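# Guide the ring along a buzz wire to the green end

## Task

Slide the ring along the wire until it reaches the green section at the wire's far end and stays hanging there on its own. Nothing, the ring included, may ever touch the thin part of the wire, or the attempt fails at once. When the ring is in place, open the gripper and pull the arm away. It counts only if the ring stays put without the robot holding it.

## Robot and tools

Robot: one arm with seven revolute joints and a two-finger gripper. No other arm is involved, so every command is for this single arm.

Frame: the scene frame has its origin on the table surface directly under the arm base. +z is up, and +y lies to the left when facing along +x. The base itself may be slightly tilted against the table. Distances are in metres, angles in radians.

Tool execute_actions: argument "actions" is a list holding at most one entry. An empty list ({"actions": []}) moves nothing and just reports the state. A motion entry is {"rows": [...], "steps": n} with n from 1 to 15 (15 if omitted); each control step lasts 1/30 s. Each row is consumed by one step, and if there are fewer rows than steps the final row keeps being used. A wait entry is {"steps": n} with no rows, n up to 300; it returns when n steps have elapsed since the previous result, and the time spent writing a reply is counted in that. Optional "pictures" (true/false) controls whether camera images come back; by default they do. If a call is refused, nothing is sent to the arm.

Row layout: exactly 8 numbers. The first seven are absolute joint target angles in radians, in the same order Joint positions prints them: waist (-6.283..6.283), shoulder (-2.059..2.094), upper arm roll (-6.283..6.283), elbow (-0.192..3.927), forearm roll (-6.283..6.283), wrist pitch (-1.693..3.142), wrist roll (-6.283..6.283). These are targets, not offsets. The eighth is the gripper opening, from -1 (shut) to +1 (wide open), also a target. A call is rejected when some target exceeds its range by over 0.010 rad and is also farther out than that joint's last reported angle. True joint ends may sit up to 0.010 rad away from the listed values; a target beyond the real end gets clipped there, and the result may then say "joint sent to its limit" (possibly about a previous action). Lack of that message does not prove there is room left.

Motion behaviour: joint targets change at no more than 3.14 rad/s, ramping up over about 0.16 s, and joints are coordinated to arrive together. Each step the commanded target stays within 0.623 rad of the measured angle, and targets are pulled back if they would place the gripper over 70 mm from where it currently is. So large moves need several calls. Between calls the arm keeps heading for the last row sent, until it has barely moved for a moment or a step was HELD; after that only a new action makes it continue.

Result lines: the state line gives end_effector_position (m) and end_effector_quat_wxyz in the scene frame, plus linear (m/s) and angular (rad/s) velocity. The reported hand position may be off, more so far from the base. Joint positions and Joint velocities list the seven joints (rad, rad/s) followed by the finger-pad gap in metres (0.084 when fully open). grip_measured is the measured finger opening expressed on the same -1..1 scale you command. "joint command not followed" means the clearance check altered or stopped targets on some steps (mounting blocks and posts count as part of the arm). HELD flags steps where your row was partly or wholly not sent. MOTOR HOT warns from 65 °C; at 80 °C an OVER-TEMPERATURE FAULT brakes the arm until it cools. A torque fault (joint load limits in N m: waist 47.5, shoulder 47.5, upper arm roll 28.5, elbow 28.5, forearm roll 28.5, wrist pitch 19, wrist roll 19, including carried weight) halts the arm, backs the joint off slightly, pauses 10 s and drops the rest of the call.

Gripper: fingers extend along the gripper's +z and close along its y. end_effector_position is the point between the pads when closed, about 2 cm short of the fingertips; closing pushes the tips roughly 10 mm further along +z. To keep hold of the ring, command an opening well under grip_measured; the larger the gap, the firmer the squeeze (about 24 N per pad maximum). Snapping shut quickly can press harder than intended. Echoing grip_measured back still squeezes lightly.

Tool zoom_image: {"camera": name, "region": [x0, y0, x1, y1]} in pixels of that camera's most recent image, top-left origin, at most 504 by 504. Cameras: cam_head_left, cam_head_right (fixed, 504x504) and cam_wrist (on the hand, 504x504). Calibration data (intrinsics K, distortion, T_world_to_cam) is supplied and can be used to project scene points into images; fixed cameras may be off by a couple of degrees and millimetres.

Tool show_instructions: no arguments; displays the scene's reference pages. Tool finished_scene: {"scene": number}; ends the current scene irreversibly and reports whether the goal was met.

Typical order: look, plan joint targets toward the ring, grasp it, carry it along the wire path keeping the wire centred inside the ring, lower it onto the green end, open the gripper, retreat, then confirm it still hangs before finishing.

Avoid: any contact with the thin wire by ring or gripper, dropping the ring, knocking anything off the table, hitting or pushing hard, and jerky fast moves. Loose objects may occasionally get nudged by outside pushes.

Each tool is called after ">>>" by a JSON object that holds its "api" and its "payload".

Reference images:

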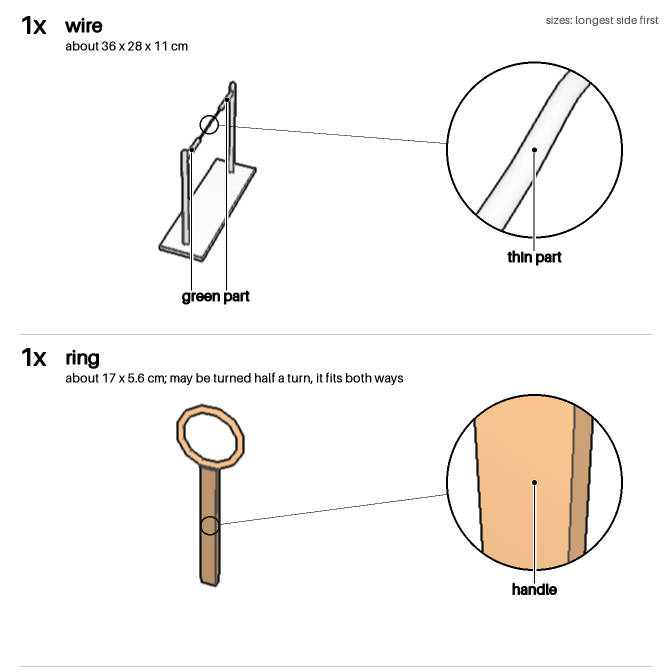

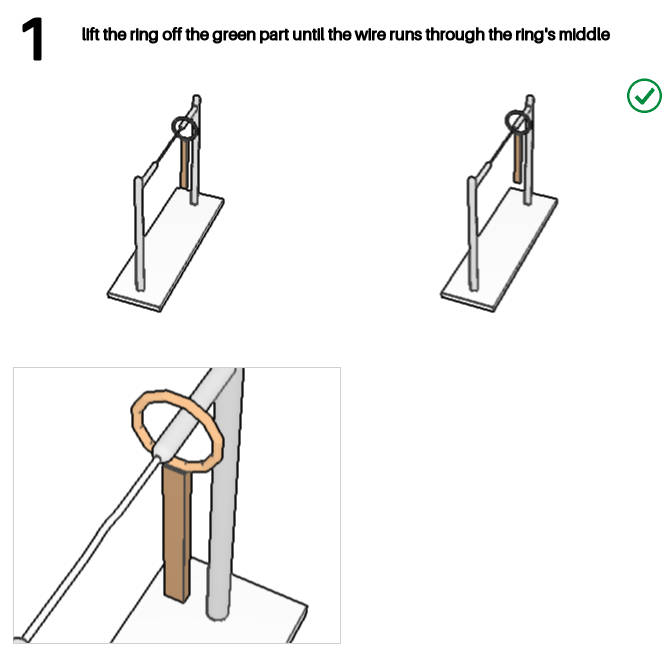

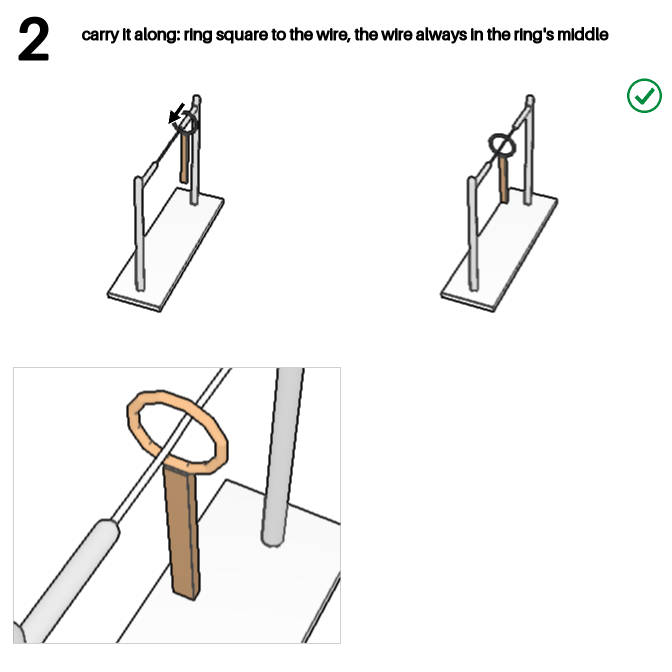

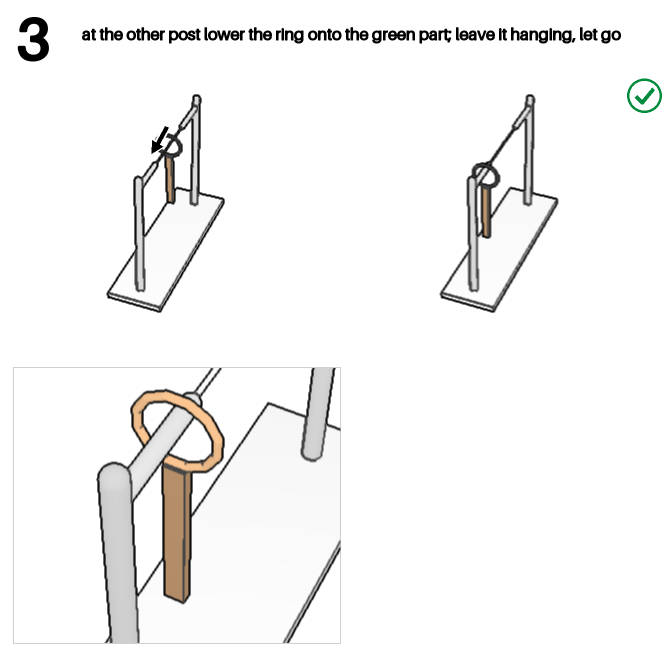

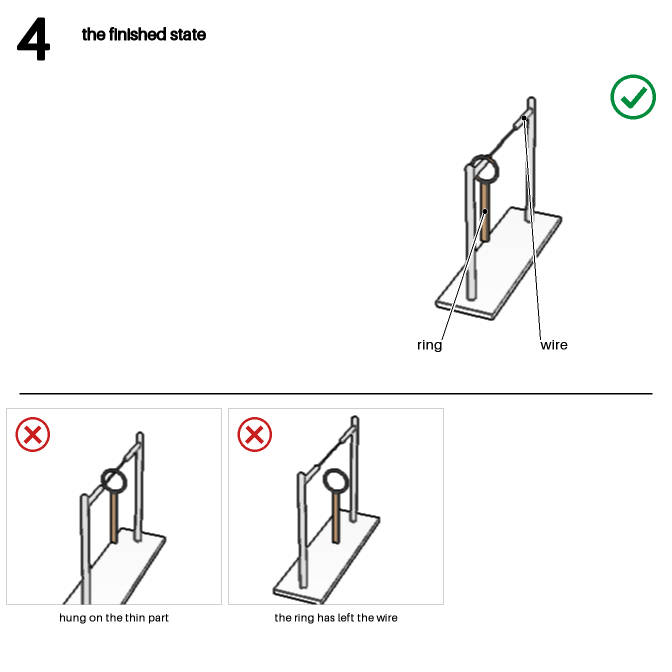

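## Session

>>> {"api": "execute_actions", "payload": {"actions": []}}

Scene clock: 0.00 s of 4600.00 s.
end_effector_position=(+0.2611, -0.2834, +0.2420) grip_measured=+1.00 end_effector_quat_wxyz=(+0.082, +0.086, +0.988, +0.095) end_effector_velocity=(+0.001, +0.000, +0.001) end_effector_angular_velocity=(-0.002, -0.001, +0.003)
Joint positions: [-0.994 -0.128  0.059  0.708  0.33   0.91   2.15   0.084]
Joint velocities: [ 0.002 -0.001  0.     0.001 -0.    -0.    -0.    -0.   ]

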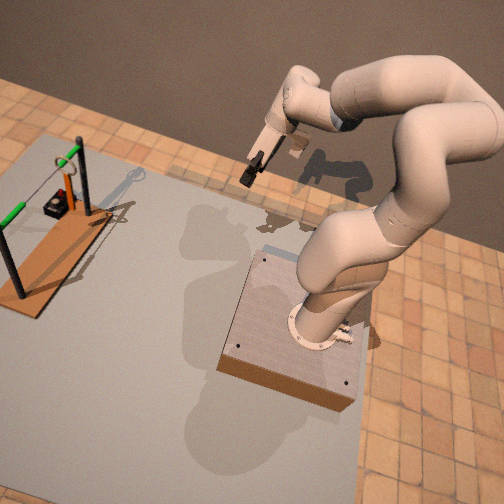

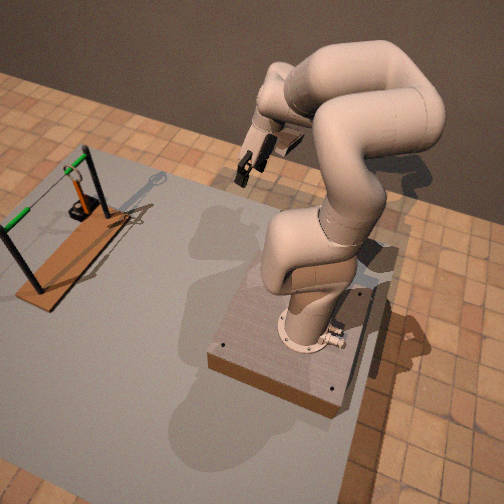

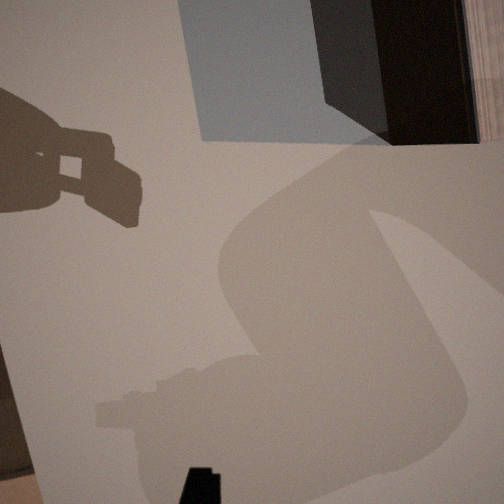

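>>> {"api": "zoom_image", "payload": {"camera": "cam_head_left", "region": [0, 120, 200, 320]}}

>>> {"api": "zoom_image", "payload": {"camera": "cam_head_right", "region": [0, 120, 200, 320]}}

Region (0, 120, 200, 320) of cam_head_left's 504x504 image, scaled by 2.520, with more detail than that image has.

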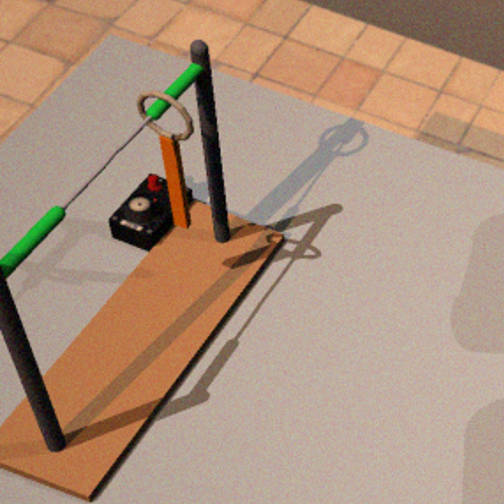

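Region (0, 120, 200, 320) of cam_head_right's 504x504 image, scaled by 2.520, with more detail than that image has.

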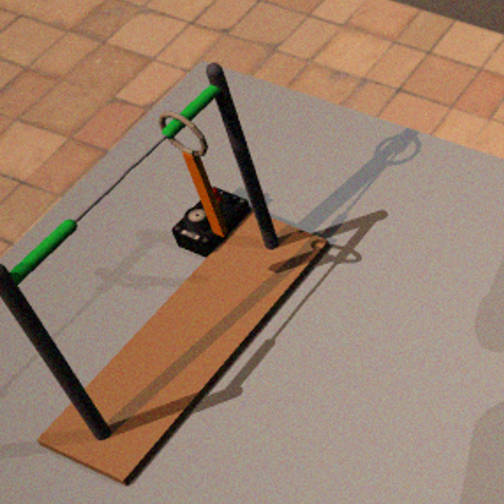

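>>> {"api": "execute_actions", "payload": {"actions": [{"rows": [[-0.7,0.1,0.0,0.7,3.1416,1.2,3.1416,0.2]], "steps": 15}], "pictures": false}}

>>> {"api": "execute_actions", "payload": {"actions": [{"steps": 45}], "pictures": false}}

>>> {"api": "execute_actions", "payload": {"actions": [{"rows": [[-0.19,0.6531,0.0,0.6614,3.1416,1.5625,3.1416,0.2]], "steps": 15}], "pictures": false}}

>>> {"api": "execute_actions", "payload": {"actions": [{"steps": 45}]}}

Scene clock: 25.37 s of 4600.00 s.
end_effector_position=(+0.3407, -0.1620, +0.2212) grip_measured=+0.19 end_effector_quat_wxyz=(+0.050, +0.379, +0.856, +0.348) end_effector_velocity=(+0.247, +0.249, +0.048) end_effector_angular_velocity=(+1.738, +0.355, -1.818)
Joint positions: [-0.817  0.009  0.024  0.703  0.809  1.084  2.629  0.052]
Joint velocities: [ 0.371  0.288 -0.072 -0.013  1.517  0.366  1.496 -0.   ]
Steps of this call (steps 1 to 90: nothing new was sent; then 21.87 s passed at rest; steps 91 to 105: all 15 steps of this action). Readings (joint positions):
91: [-0.994 -0.128 0.059 0.708 0.330 0.910 2.150]
92: [-0.993 -0.127 0.059 0.708 0.333 0.911 2.153]
94: [-0.978 -0.116 0.054 0.710 0.367 0.927 2.188]
98: [-0.912 -0.064 0.044 0.705 0.510 0.991 2.330]
105: the state above

Scene clock: 26.87 s of 4600.00 s.
end_effector_position=(+0.4526, -0.3922, +0.3995) grip_measured=+0.19 end_effector_quat_wxyz=(+0.276, +0.581, -0.214, +0.735) end_effector_velocity=(-0.007, -0.009, +0.001) end_effector_angular_velocity=(+0.020, -0.020, -0.042)
Joint positions: [-0.7    0.1    0.     0.7    3.136  1.2    3.142  0.052]
Joint velocities: [-0.001  0.    -0.001  0.002  0.048  0.     0.001 -0.   ]
Steps of this call (steps 1 to 45: the robot went on to your last target). Readings (joint positions):
1: [-0.805 0.019 0.022 0.702 0.861 1.096 2.680]
2: [-0.794 0.028 0.019 0.702 0.916 1.107 2.730]
4: [-0.772 0.044 0.015 0.702 1.033 1.128 2.824]
8: [-0.739 0.070 0.008 0.701 1.292 1.162 2.971]
45: the state above

Scene clock: 27.37 s of 4600.00 s.
end_effector_position=(+0.5184, -0.2917, +0.2971) grip_measured=+0.19 end_effector_quat_wxyz=(+0.194, +0.634, -0.164, +0.731) end_effector_velocity=(+0.108, +0.259, -0.235) end_effector_angular_velocity=(+0.104, +0.186, +0.466)
Joint positions: [-0.497  0.32   0.     0.685  3.14   1.344  3.142  0.052]
Joint velocities: [ 0.471  0.51  -0.001 -0.034  0.003  0.334 -0.    -0.   ]
Steps of this call (steps 1 to 15: all 15 steps of this action). Readings (joint positions):
1: [-0.700 0.100 0.000 0.700 3.138 1.200 3.142]
2: [-0.698 0.102 -0.000 0.700 3.139 1.202 3.142]
4: [-0.675 0.127 -0.004 0.701 3.139 1.221 3.142]
8: [-0.607 0.201 0.001 0.692 3.139 1.266 3.142]
15: the state above

Scene clock: 28.87 s of 4600.00 s.
end_effector_position=(+0.5395, -0.1136, +0.1501) grip_measured=+0.19 end_effector_quat_wxyz=(+0.076, +0.702, -0.071, +0.705) end_effector_velocity=(-0.002, -0.001, -0.002) end_effector_angular_velocity=(+0.000, +0.005, -0.001)
Joint positions: [-0.19   0.653 -0.     0.661  3.142  1.563  3.142  0.052]
Joint velocities: [-0.002  0.003  0.    -0.002 -0.     0.    -0.001  0.   ]
Steps of this call (steps 1 to 45: the robot went on to your last target). Readings (joint positions):
1: [-0.482 0.337 0.000 0.683 3.140 1.355 3.142]
2: [-0.466 0.354 0.000 0.682 3.140 1.366 3.142]
4: [-0.434 0.388 0.000 0.680 3.140 1.389 3.142]
8: [-0.370 0.457 0.000 0.675 3.141 1.434 3.142]
45: the state above
The arm was judged still, so your last target was given up. Only a new action makes it travel on or press farther. Fingers that are still opening or closing keep moving.
camera_calibration (this result's frames):
cam_wrist: T_world_to_cam=[[-0.209214, -0.977834, 0.00834488, 0.0342543], [-0.0256038, -0.0030531, -0.999668, 0.222509], [0.977535, -0.209358, -0.0243975, -0.413107], [0, 0, 0, 1]] pos_world=[0.41669, -0.052313, 0.212071]

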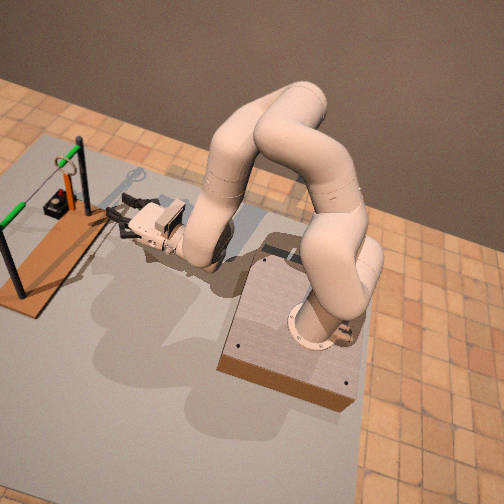

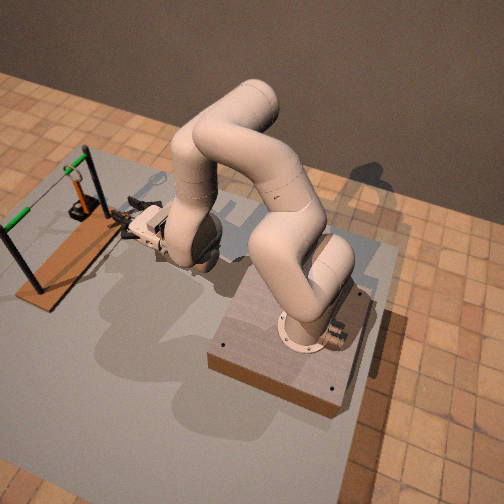

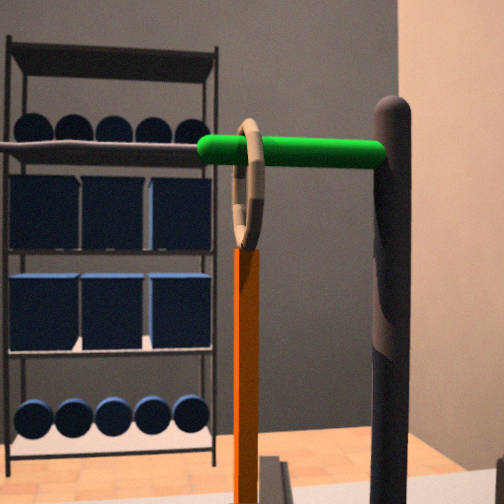

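>>> {"api": "execute_actions", "payload": {"actions": [{"rows": [[-0.141,0.6712,0.0,0.8147,3.1416,1.4273,3.1416,0.2]], "steps": 15}], "pictures": false}}

>>> {"api": "execute_actions", "payload": {"actions": [{"steps": 20}]}}

Scene clock: 33.50 s of 4600.00 s.
end_effector_position=(+0.5913, -0.0955, +0.1592) grip_measured=+0.19 end_effector_quat_wxyz=(+0.059, +0.704, -0.054, +0.706) end_effector_velocity=(+0.009, +0.002, +0.002) end_effector_angular_velocity=(-0.000, +0.000, +0.006)
Joint positions: [-0.142  0.671 -0.     0.811  3.142  1.43   3.142  0.052]
Joint velocities: [ 0.007  0.003 -0.001  0.028  0.    -0.025  0.    -0.   ]
Steps of this call (steps 1 to 90: nothing new was sent; then 1.13 s passed at rest; steps 91 to 105: all 15 steps of this action). Readings (joint positions):
91: [-0.190 0.653 -0.000 0.661 3.142 1.562 3.142]
92: [-0.189 0.653 -0.000 0.663 3.142 1.560 3.142]
94: [-0.180 0.658 -0.002 0.692 3.142 1.530 3.142]
98: [-0.150 0.666 0.002 0.787 3.141 1.458 3.142]
105: the state above

Scene clock: 34.17 s of 4600.00 s.
end_effector_position=(+0.5927, -0.0947, +0.1600) grip_measured=+0.19 end_effector_quat_wxyz=(+0.059, +0.704, -0.054, +0.706) end_effector_velocity=(-0.000, -0.000, -0.000) end_effector_angular_velocity=(+0.002, +0.000, -0.001)
Joint positions: [-0.141  0.671 -0.     0.815  3.142  1.427  3.142  0.052]
Joint velocities: [-0.001  0.001  0.     0.     0.    -0.     0.001  0.   ]
Steps of this call (steps 1 to 15: the robot went on to your last target; steps 16 to 20: nothing new was sent). Readings (joint positions):
1: [-0.142 0.671 -0.000 0.812 3.142 1.429 3.142]
2: [-0.142 0.671 -0.000 0.813 3.142 1.428 3.142]
4: [-0.141 0.671 -0.000 0.813 3.142 1.428 3.142]
8: [-0.141 0.671 -0.000 0.814 3.142 1.427 3.142]
20: the state above
The arm was judged still, so your last target was given up. Only a new action makes it travel on or press farther. Fingers that are still opening or closing keep moving.
camera_calibration (this result's frames):
cam_wrist: T_world_to_cam=[[-0.161032, -0.986912, 0.00853819, 0.0343467], [-0.0258737, -0.00442669, -0.999655, 0.233855], [0.98661, -0.161197, -0.0248223, -0.461673], [0, 0, 0, 1]] pos_world=[0.467073, -0.039488, 0.222021]

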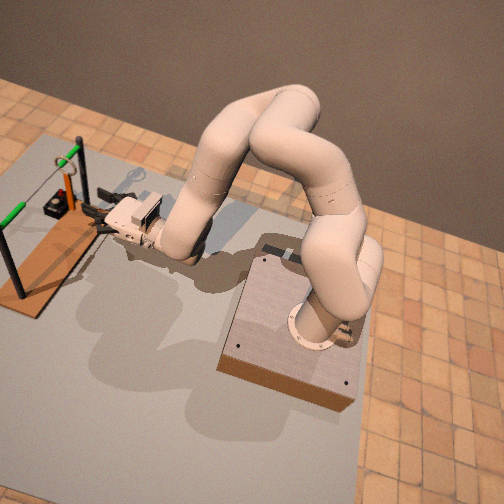

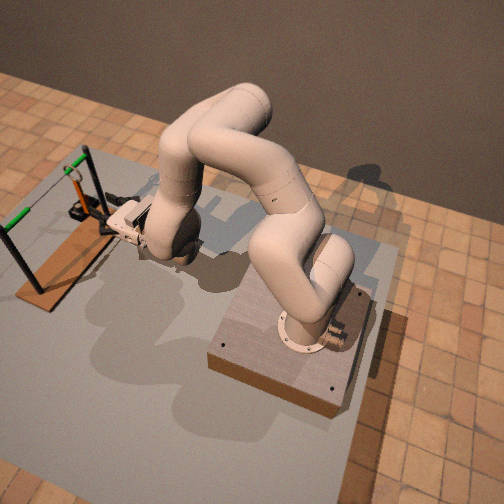

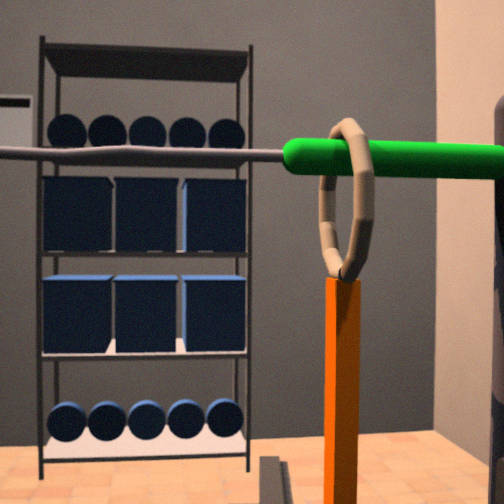

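>>> {"api": "execute_actions", "payload": {"actions": [{"rows": [[-0.143,0.7958,0.0,1.1281,3.1416,1.2385,3.1416,0.2]], "steps": 15}], "pictures": false}}

>>> {"api": "execute_actions", "payload": {"actions": [{"steps": 25}]}}

Scene clock: 37.83 s of 4600.00 s.
end_effector_position=(+0.6709, -0.1086, +0.1599) grip_measured=+0.19 end_effector_quat_wxyz=(+0.060, +0.704, -0.054, +0.706) end_effector_velocity=(+0.016, -0.002, -0.012) end_effector_angular_velocity=(+0.006, +0.029, +0.000)
Joint positions: [-0.143  0.792 -0.     1.118  3.142  1.244  3.142  0.052]
Joint velocities: [ 0.001  0.044  0.     0.08   0.    -0.065  0.001  0.   ]
Steps of this call (steps 1 to 90: nothing new was sent; then 0.17 s passed at rest; steps 91 to 105: all 15 steps of this action). Readings (joint positions):
91: [-0.141 0.671 0.000 0.815 3.142 1.427 3.142]
92: [-0.141 0.672 -0.000 0.817 3.142 1.426 3.142]
94: [-0.141 0.686 -0.000 0.848 3.142 1.403 3.142]
98: [-0.142 0.751 0.000 1.018 3.142 1.307 3.142]
105: the state above

Scene clock: 38.67 s of 4600.00 s.
end_effector_position=(+0.6735, -0.1091, +0.1605) grip_measured=+0.19 end_effector_quat_wxyz=(+0.060, +0.704, -0.054, +0.706) end_effector_velocity=(-0.000, -0.000, +0.000) end_effector_angular_velocity=(-0.000, -0.001, -0.001)
Joint positions: [-0.143  0.796 -0.     1.128  3.142  1.239  3.142  0.052]
Joint velocities: [-0.    -0.001  0.    -0.001  0.     0.     0.    -0.   ]
Steps of this call (steps 1 to 15: the robot went on to your last target; steps 16 to 25: nothing new was sent). Readings (joint positions):
1: [-0.143 0.793 -0.000 1.120 3.142 1.242 3.142]
2: [-0.143 0.794 -0.000 1.122 3.142 1.241 3.142]
4: [-0.143 0.795 -0.000 1.125 3.142 1.240 3.142]
8: [-0.143 0.795 -0.000 1.127 3.142 1.239 3.142]
25: the state above
The arm was judged still, so your last target was given up. Only a new action makes it travel on or press farther. Fingers that are still opening or closing keep moving.
camera_calibration (this result's frames):
cam_wrist: T_world_to_cam=[[-0.162986, -0.986592, 0.0085259, 0.0345556], [-0.0258504, -0.00436831, -0.999656, 0.236343], [0.98629, -0.16315, -0.0247918, -0.543677], [0, 0, 0, 1]] pos_world=[0.547964, -0.0535761, 0.222488]

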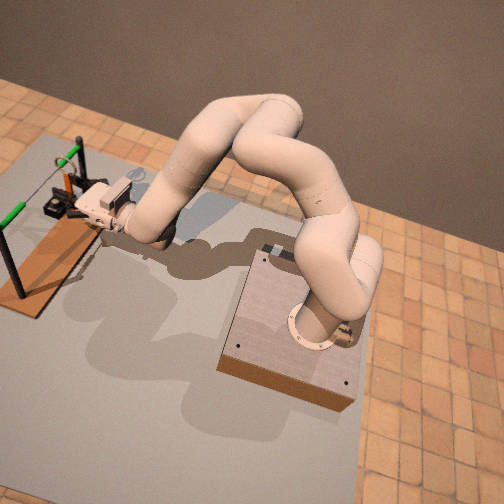

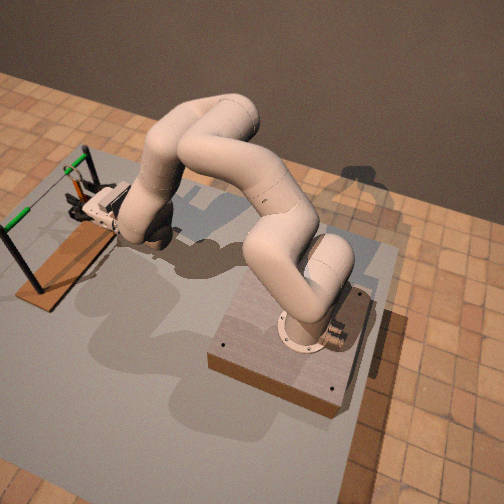

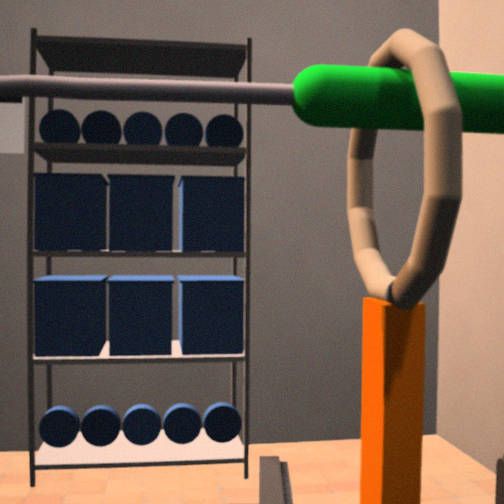

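>>> {"api": "execute_actions", "payload": {"actions": [{"rows": [[-0.143,0.7958,0.0,1.1281,3.1416,1.2385,3.1416,0.0],[-0.143,0.7958,0.0,1.1281,3.1416,1.2385,3.1416,-0.2],[-0.143,0.7958,0.0,1.1281,3.1416,1.2385,3.1416,-0.35],[-0.143,0.7958,0.0,1.1281,3.1416,1.2385,3.1416,-0.5],[-0.143,0.7958,0.0,1.1281,3.1416,1.2385,3.1416,-0.6],[-0.143,0.7958,0.0,1.1281,3.1416,1.2385,3.1416,-0.65],[-0.143,0.7958,0.0,1.1281,3.1416,1.2385,3.1416,-0.7],[-0.143,0.7958,0.0,1.1281,3.1416,1.2385,3.1416,-0.75],[-0.143,0.7958,0.0,1.1281,3.1416,1.2385,3.1416,-0.8],[-0.143,0.7958,0.0,1.1281,3.1416,1.2385,3.1416,-0.85],[-0.143,0.7958,0.0,1.1281,3.1416,1.2385,3.1416,-0.9],[-0.143,0.7958,0.0,1.1281,3.1416,1.2385,3.1416,-0.95],[-0.143,0.7958,0.0,1.1281,3.1416,1.2385,3.1416,-1]], "steps": 15}], "pictures": false}}

>>> {"api": "execute_actions", "payload": {"actions": [{"steps": 15}]}}

Scene clock: 44.97 s of 4600.00 s.
end_effector_position=(+0.6735, -0.1090, +0.1604) grip_measured=-0.82 end_effector_quat_wxyz=(+0.060, +0.704, -0.054, +0.706) end_effector_velocity=(+0.001, -0.000, +0.001) end_effector_angular_velocity=(+0.000, -0.003, -0.000)
Joint positions: [-0.143  0.796  0.     1.128  3.142  1.238  3.142  0.008]
Joint velocities: [-0.    -0.001 -0.     0.001  0.     0.001  0.001  0.   ]
Steps of this call (steps 1 to 90: nothing new was sent; then 2.80 s passed at rest; steps 91 to 105: all 15 steps of this action). Readings (joint positions):
91: [-0.143 0.796 -0.000 1.128 3.142 1.238 3.142]
92: [-0.143 0.796 -0.000 1.128 3.142 1.238 3.142]
94: [-0.143 0.796 -0.000 1.128 3.142 1.238 3.142]
98: [-0.143 0.796 0.000 1.128 3.142 1.239 3.142]
105: the state above

Scene clock: 45.47 s of 4600.00 s.
end_effector_position=(+0.6735, -0.1091, +0.1605) grip_measured=-0.82 end_effector_quat_wxyz=(+0.060, +0.704, -0.054, +0.706) end_effector_velocity=(-0.001, -0.000, -0.001) end_effector_angular_velocity=(+0.001, +0.002, -0.001)
Joint positions: [-0.143  0.796  0.     1.128  3.142  1.238  3.142  0.008]
Joint velocities: [-0.     0.001 -0.    -0.001  0.    -0.     0.001  0.   ]
Steps of this call (steps 1 to 15: the robot went on to your last target). Readings (joint positions):
1: [-0.143 0.796 0.000 1.128 3.142 1.238 3.142]
2: [-0.143 0.796 0.000 1.128 3.142 1.238 3.142]
4: [-0.143 0.796 0.000 1.128 3.142 1.238 3.142]
8: [-0.143 0.796 0.000 1.128 3.142 1.238 3.142]
15: the state above
The arm was judged still, so your last target was given up. Only a new action makes it travel on or press farther. Fingers that are still opening or closing keep moving.
camera_calibration (this result's frames):
cam_wrist: T_world_to_cam=[[-0.162975, -0.986593, 0.00852267, 0.0345565], [-0.0258682, -0.00436235, -0.999656, 0.236346], [0.986291, -0.16314, -0.0248104, -0.543672], [0, 0, 0, 1]] pos_world=[0.547964, -0.0535703, 0.222481]

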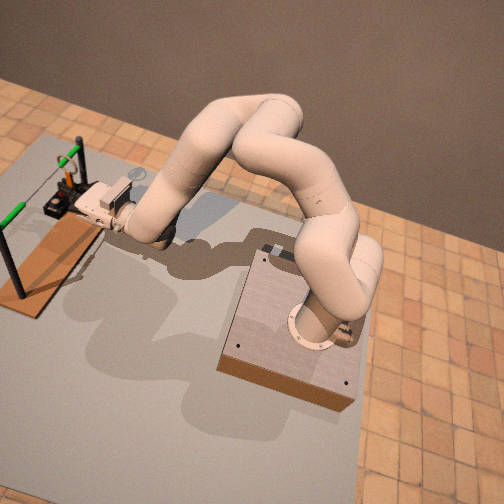

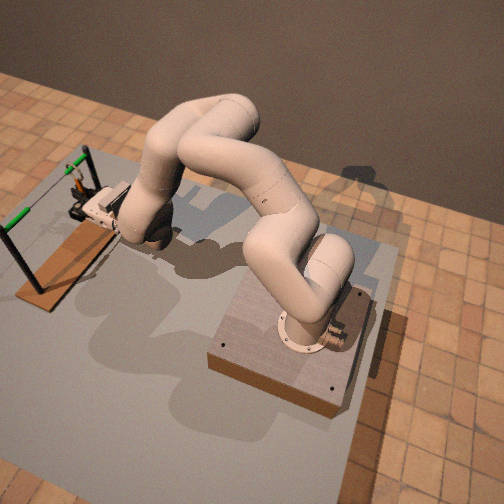

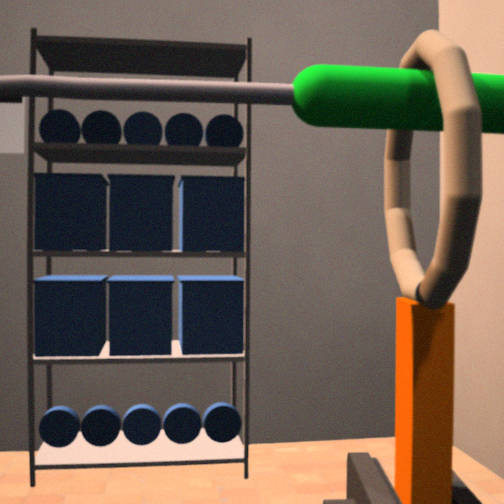

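>>> {"api": "execute_actions", "payload": {"actions": [{"rows": [[-0.143,0.785,0.0,1.1235,3.1416,1.232,3.1416,-1],[-0.143,0.775,0.0,1.119,3.1416,1.226,3.1416,-1],[-0.143,0.765,0.0,1.115,3.1416,1.2205,3.1416,-1],[-0.143,0.757,0.0,1.112,3.1416,1.216,3.1416,-1],[-0.143,0.7505,0.0,1.1092,3.1416,1.2121,3.1416,-1]], "steps": 15}], "pictures": false}}

>>> {"api": "execute_actions", "payload": {"actions": [{"steps": 15}]}}

>>> {"api": "zoom_image", "payload": {"camera": "cam_head_left", "region": [0, 120, 140, 260]}}

>>> {"api": "zoom_image", "payload": {"camera": "cam_head_right", "region": [0, 130, 140, 270]}}

Scene clock: 51.67 s of 4600.00 s.
end_effector_position=(+0.6734, -0.1089, +0.1758) grip_measured=-0.82 end_effector_quat_wxyz=(+0.060, +0.704, -0.054, +0.706) end_effector_velocity=(-0.002, +0.002, +0.000) end_effector_angular_velocity=(+0.002, +0.008, +0.002)
Joint positions: [-0.143  0.752  0.     1.11   3.142  1.213  3.142  0.008]
Joint velocities: [ 0.002 -0.009  0.    -0.008  0.    -0.009  0.001 -0.   ]
Steps of this call (steps 1 to 90: nothing new was sent; then 2.70 s passed at rest; steps 91 to 105: all 15 steps of this action). Readings (joint positions):
91: [-0.143 0.796 -0.000 1.128 3.142 1.238 3.142]
92: [-0.143 0.795 0.000 1.128 3.142 1.238 3.142]
94: [-0.143 0.789 0.000 1.124 3.142 1.234 3.142]
98: [-0.143 0.765 -0.000 1.116 3.142 1.221 3.142]
105: the state above

Scene clock: 52.17 s of 4600.00 s.
end_effector_position=(+0.6734, -0.1089, +0.1764) grip_measured=-0.82 end_effector_quat_wxyz=(+0.060, +0.704, -0.054, +0.706) end_effector_velocity=(-0.000, +0.001, -0.001) end_effector_angular_velocity=(-0.000, +0.002, +0.001)
Joint positions: [-0.143  0.751  0.     1.109  3.142  1.212  3.142  0.008]
Joint velocities: [ 0.001  0.    -0.    -0.001 -0.    -0.    -0.    -0.   ]
Steps of this call (steps 1 to 15: the robot went on to your last target). Readings (joint positions):
1: [-0.143 0.752 0.000 1.109 3.142 1.213 3.142]
2: [-0.143 0.751 0.000 1.109 3.142 1.212 3.142]
4: [-0.143 0.751 0.000 1.109 3.142 1.212 3.142]
8: [-0.143 0.751 0.000 1.109 3.142 1.212 3.142]
15: the state above
The arm was judged still, so your last target was given up. Only a new action makes it travel on or press farther. Fingers that are still opening or closing keep moving.
camera_calibration (this result's frames):
cam_wrist: T_world_to_cam=[[-0.162984, -0.986592, 0.00852501, 0.034534], [-0.0258871, -0.00436135, -0.999655, 0.25229], [0.986289, -0.163149, -0.0248292, -0.543183], [0, 0, 0, 1]] pos_world=[0.547895, -0.0534484, 0.238422]

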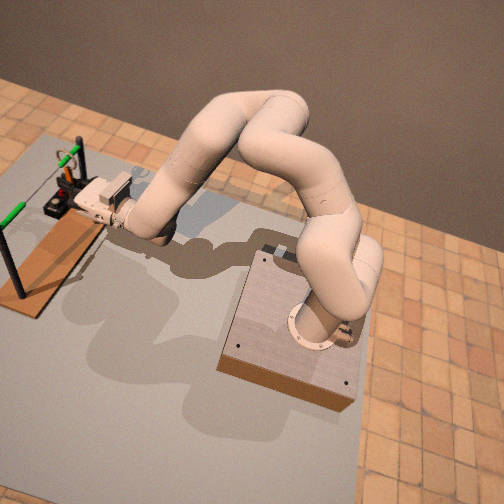

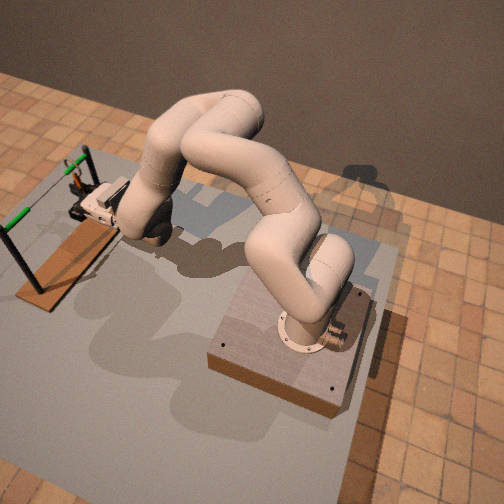

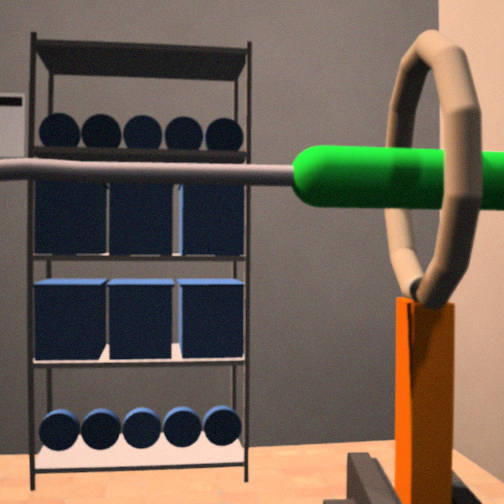

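Region (0, 120, 140, 260) of cam_head_left's 504x504 image, scaled by 3.600, with more detail than that image has.

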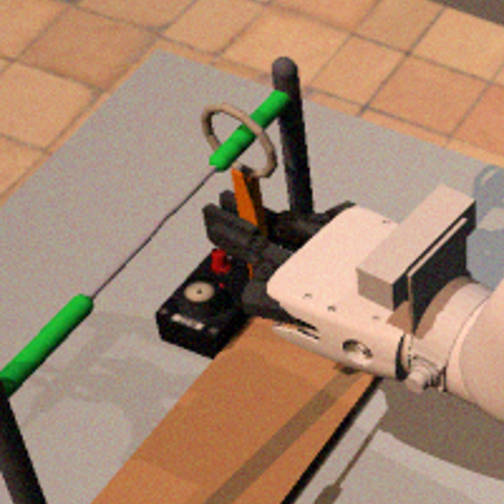

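Region (0, 130, 140, 270) of cam_head_right's 504x504 image, scaled by 3.600, with more detail than that image has.

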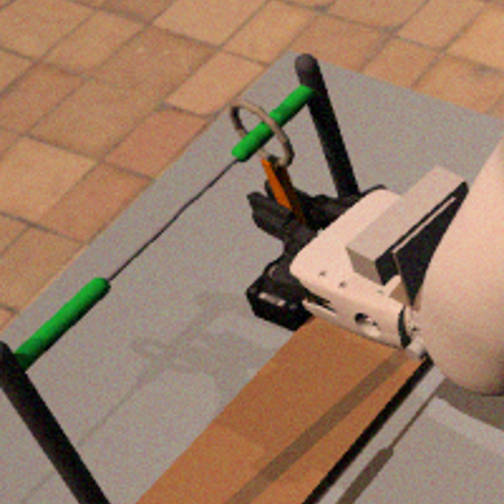

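>>> {"api": "execute_actions", "payload": {"actions": [{"rows": [[-0.137,0.749,0.0,1.107,3.1416,1.213,3.1416,-1],[-0.130,0.748,0.0,1.105,3.1416,1.2138,3.1416,-1],[-0.123,0.7465,0.0,1.103,3.1416,1.2146,3.1416,-1],[-0.116,0.745,0.0,1.1005,3.1416,1.2155,3.1416,-1],[-0.109,0.7437,0.0,1.098,3.1416,1.2164,3.1416,-1],[-0.102,0.7423,0.0,1.096,3.1416,1.2172,3.1416,-1],[-0.095,0.741,0.0,1.0937,3.1416,1.218,3.1416,-1],[-0.088,0.7395,0.0,1.0915,3.1416,1.219,3.1416,-1],[-0.081,0.738,0.0,1.089,3.1416,1.2197,3.1416,-1],[-0.074,0.7367,0.0,1.087,3.1416,1.2206,3.1416,-1],[-0.067,0.7353,0.0,1.0846,3.1416,1.2214,3.1416,-1],[-0.060,0.7339,0.0,1.0824,3.1416,1.2223,3.1416,-1]], "steps": 15}], "pictures": false}}

>>> {"api": "execute_actions", "payload": {"actions": [{"steps": 20}]}}

>>> {"api": "zoom_image", "payload": {"camera": "cam_head_left", "region": [0, 120, 140, 260]}}

>>> {"api": "zoom_image", "payload": {"camera": "cam_head_right", "region": [0, 130, 140, 270]}}

Scene clock: 65.80 s of 4600.00 s.
end_effector_position=(+0.6745, -0.0611, +0.1777) grip_measured=-0.82 end_effector_quat_wxyz=(+0.035, +0.705, -0.030, +0.707) end_effector_velocity=(-0.001, +0.110, +0.002) end_effector_angular_velocity=(+0.007, +0.002, +0.159)
Joint positions: [-0.074  0.737  0.001  1.087  3.142  1.22   3.142  0.008]
Joint velocities: [ 0.15  -0.029  0.012 -0.047 -0.001  0.017  0.    -0.   ]
Steps of this call (steps 1 to 90: nothing new was sent; then 10.13 s passed at rest; steps 91 to 105: all 15 steps of this action). Readings (joint positions):
91: [-0.143 0.750 -0.000 1.109 3.142 1.212 3.142]
92: [-0.143 0.750 -0.000 1.109 3.142 1.212 3.142]
94: [-0.139 0.750 -0.001 1.108 3.142 1.213 3.142]
98: [-0.119 0.746 -0.000 1.101 3.142 1.215 3.142]
105: the state above

Scene clock: 66.47 s of 4600.00 s.
end_effector_position=(+0.6742, -0.0523, +0.1780) grip_measured=-0.82 end_effector_quat_wxyz=(+0.030, +0.705, -0.025, +0.708) end_effector_velocity=(+0.000, +0.001, +0.001) end_effector_angular_velocity=(+0.001, -0.001, +0.002)
Joint positions: [-0.06   0.734 -0.     1.082  3.142  1.222  3.142  0.008]
Joint velocities: [ 0.002 -0.001  0.    -0.    -0.     0.     0.001 -0.   ]
Steps of this call (steps 1 to 20: the robot went on to your last target). Readings (joint positions):
1: [-0.069 0.736 0.001 1.086 3.141 1.221 3.142]
2: [-0.066 0.735 0.001 1.085 3.141 1.221 3.142]
4: [-0.063 0.735 0.001 1.084 3.142 1.222 3.142]
8: [-0.061 0.734 -0.001 1.083 3.142 1.222 3.142]
20: the state above
camera_calibration (this result's frames):
cam_wrist: T_world_to_cam=[[-0.080781, -0.996692, 0.00886306, 0.0344751], [-0.0260202, -0.00678035, -0.999638, 0.254092], [0.996392, -0.0809824, -0.0253864, -0.537092], [0, 0, 0, 1]] pos_world=[0.54455, -0.00741108, 0.24006]

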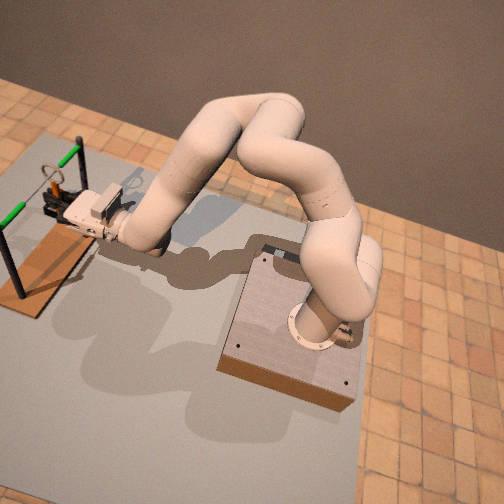

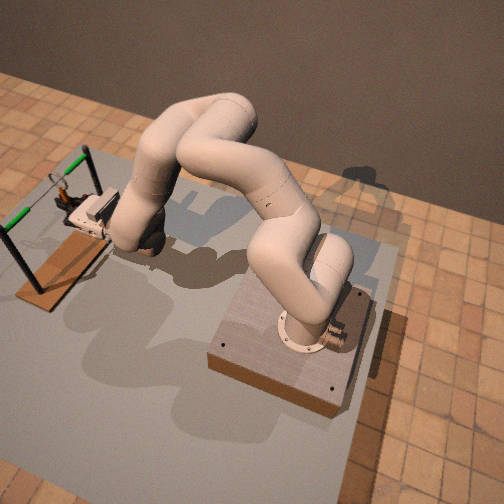

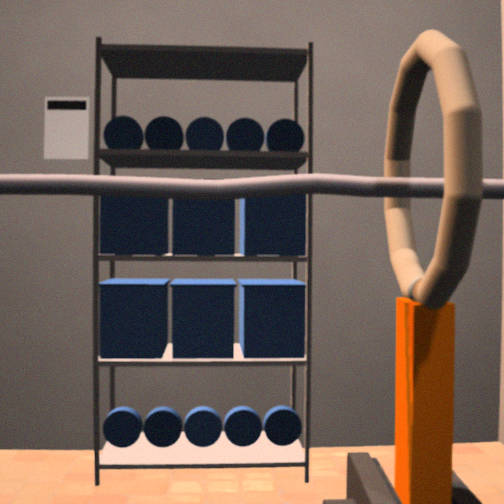

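Region (0, 120, 140, 260) of cam_head_left's 504x504 image, scaled by 3.600, with more detail than that image has.

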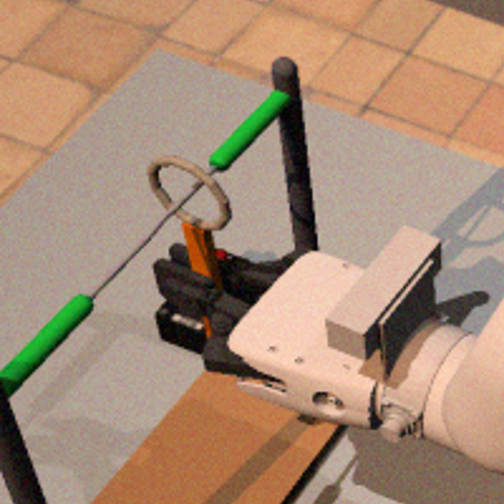

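Region (0, 130, 140, 270) of cam_head_right's 504x504 image, scaled by 3.600, with more detail than that image has.

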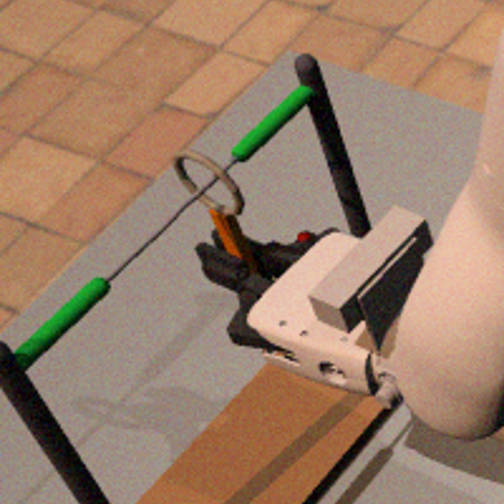

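>>> {"api": "execute_actions", "payload": {"actions": [{"rows": [[-0.053,0.7339,0.0,1.0824,3.1416,1.2223,3.1416,-1],[-0.046,0.7339,0.0,1.0824,3.1416,1.2223,3.1416,-1],[-0.039,0.7339,0.0,1.0824,3.1416,1.2223,3.1416,-1],[-0.032,0.7339,0.0,1.0824,3.1416,1.2223,3.1416,-1],[-0.025,0.7339,0.0,1.0824,3.1416,1.2223,3.1416,-1],[-0.018,0.7339,0.0,1.0824,3.1416,1.2223,3.1416,-1],[-0.011,0.7339,0.0,1.0824,3.1416,1.2223,3.1416,-1],[-0.004,0.7339,0.0,1.0824,3.1416,1.2223,3.1416,-1],[0.003,0.7339,0.0,1.0824,3.1416,1.2223,3.1416,-1],[0.01,0.7339,0.0,1.0824,3.1416,1.2223,3.1416,-1],[0.017,0.7339,0.0,1.0824,3.1416,1.2223,3.1416,-1],[0.024,0.7339,0.0,1.0824,3.1416,1.2223,3.1416,-1],[0.031,0.7339,0.0,1.0824,3.1416,1.2223,3.1416,-1],[0.038,0.7339,0.0,1.0824,3.1416,1.2223,3.1416,-1]], "steps": 15}], "pictures": false}}

>>> {"api": "execute_actions", "payload": {"actions": [{"steps": 20}]}}

>>> {"api": "zoom_image", "payload": {"camera": "cam_head_left", "region": [0, 120, 140, 260]}}

>>> {"api": "zoom_image", "payload": {"camera": "cam_head_right", "region": [0, 130, 140, 270]}}

Scene clock: 73.83 s of 4600.00 s.
end_effector_position=(+0.6763, -0.0036, +0.1776) grip_measured=-0.82 end_effector_quat_wxyz=(+0.005, +0.706, +0.000, +0.708) end_effector_velocity=(+0.001, +0.137, +0.001) end_effector_angular_velocity=(-0.003, -0.001, +0.202)
Joint positions: [0.012 0.734 0.    1.082 3.142 1.222 3.142 0.008]
Joint velocities: [ 0.205 -0.003 -0.003 -0.001  0.     0.    -0.001  0.   ]
Steps of this call (steps 1 to 15: the robot went on to your last target; steps 16 to 90: nothing new was sent; then 3.87 s passed at rest; steps 91 to 105: all 15 steps of this action). Readings (joint positions):
91: [-0.060 0.734 -0.000 1.082 3.142 1.222 3.142]
92: [-0.060 0.734 -0.000 1.082 3.142 1.222 3.142]
94: [-0.056 0.734 -0.001 1.082 3.142 1.222 3.142]
98: [-0.035 0.734 -0.000 1.082 3.142 1.222 3.142]
105: the state above

Scene clock: 74.50 s of 4600.00 s.
end_effector_position=(+0.6762, +0.0139, +0.1775) grip_measured=-0.82 end_effector_quat_wxyz=(-0.004, +0.706, +0.010, +0.708) end_effector_velocity=(+0.000, -0.000, -0.000) end_effector_angular_velocity=(-0.000, +0.000, -0.001)
Joint positions: [ 0.038  0.734 -0.     1.082  3.142  1.222  3.142  0.008]
Joint velocities: [-0.     0.001  0.     0.001  0.    -0.    -0.     0.   ]
Steps of this call (steps 1 to 20: the robot went on to your last target). Readings (joint positions):
1: [0.018 0.734 0.000 1.082 3.142 1.222 3.142]
2: [0.024 0.734 0.001 1.082 3.142 1.222 3.142]
4: [0.032 0.734 0.001 1.082 3.141 1.222 3.142]
8: [0.036 0.734 -0.000 1.082 3.142 1.222 3.142]
20: the state above
camera_calibration (this result's frames):
cam_wrist: T_world_to_cam=[[0.017062, -0.999812, 0.00916606, 0.0344423], [-0.0259746, -0.00960752, -0.999616, 0.254092], [0.999517, 0.0168173, -0.0261336, -0.537015], [0, 0, 0, 1]] pos_world=[0.542768, 0.0459082, 0.239645]

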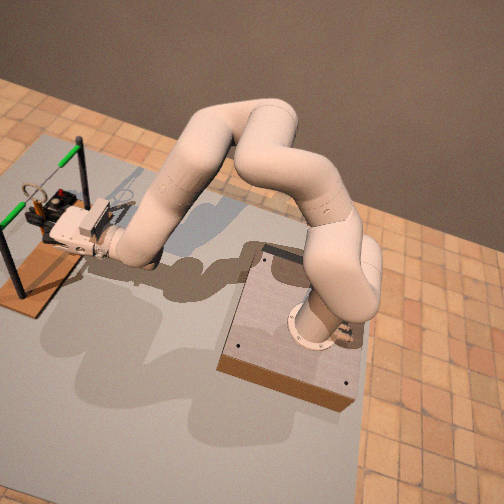

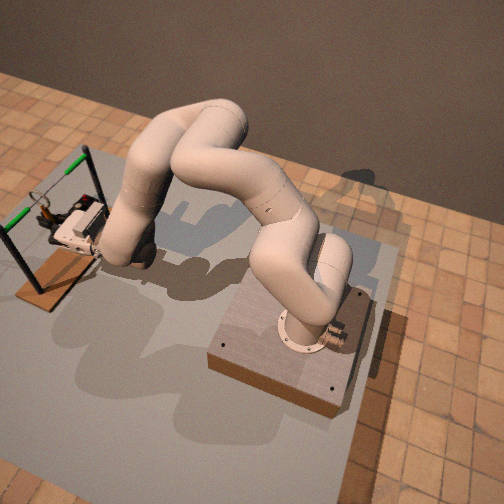

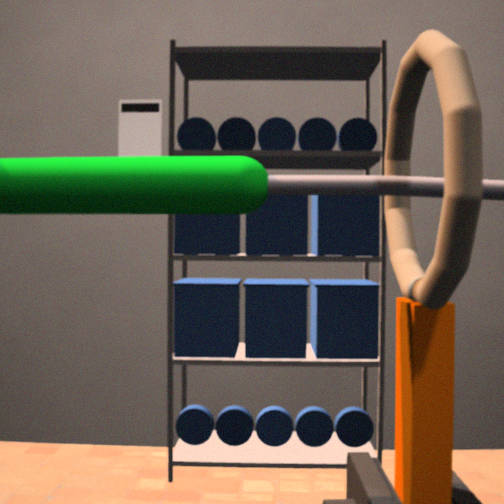

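Region (0, 120, 140, 260) of cam_head_left's 504x504 image, scaled by 3.600, with more detail than that image has.

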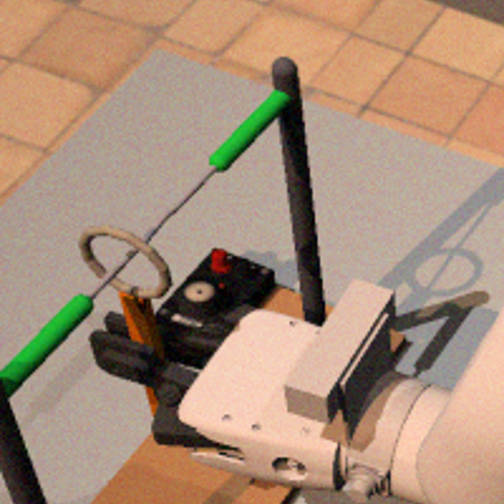

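Region (0, 130, 140, 270) of cam_head_right's 504x504 image, scaled by 3.600, with more detail than that image has.

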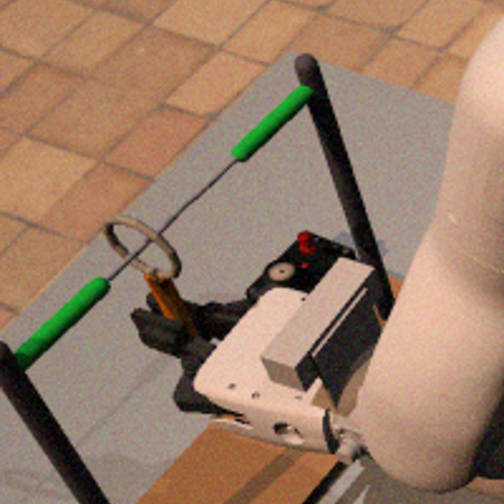

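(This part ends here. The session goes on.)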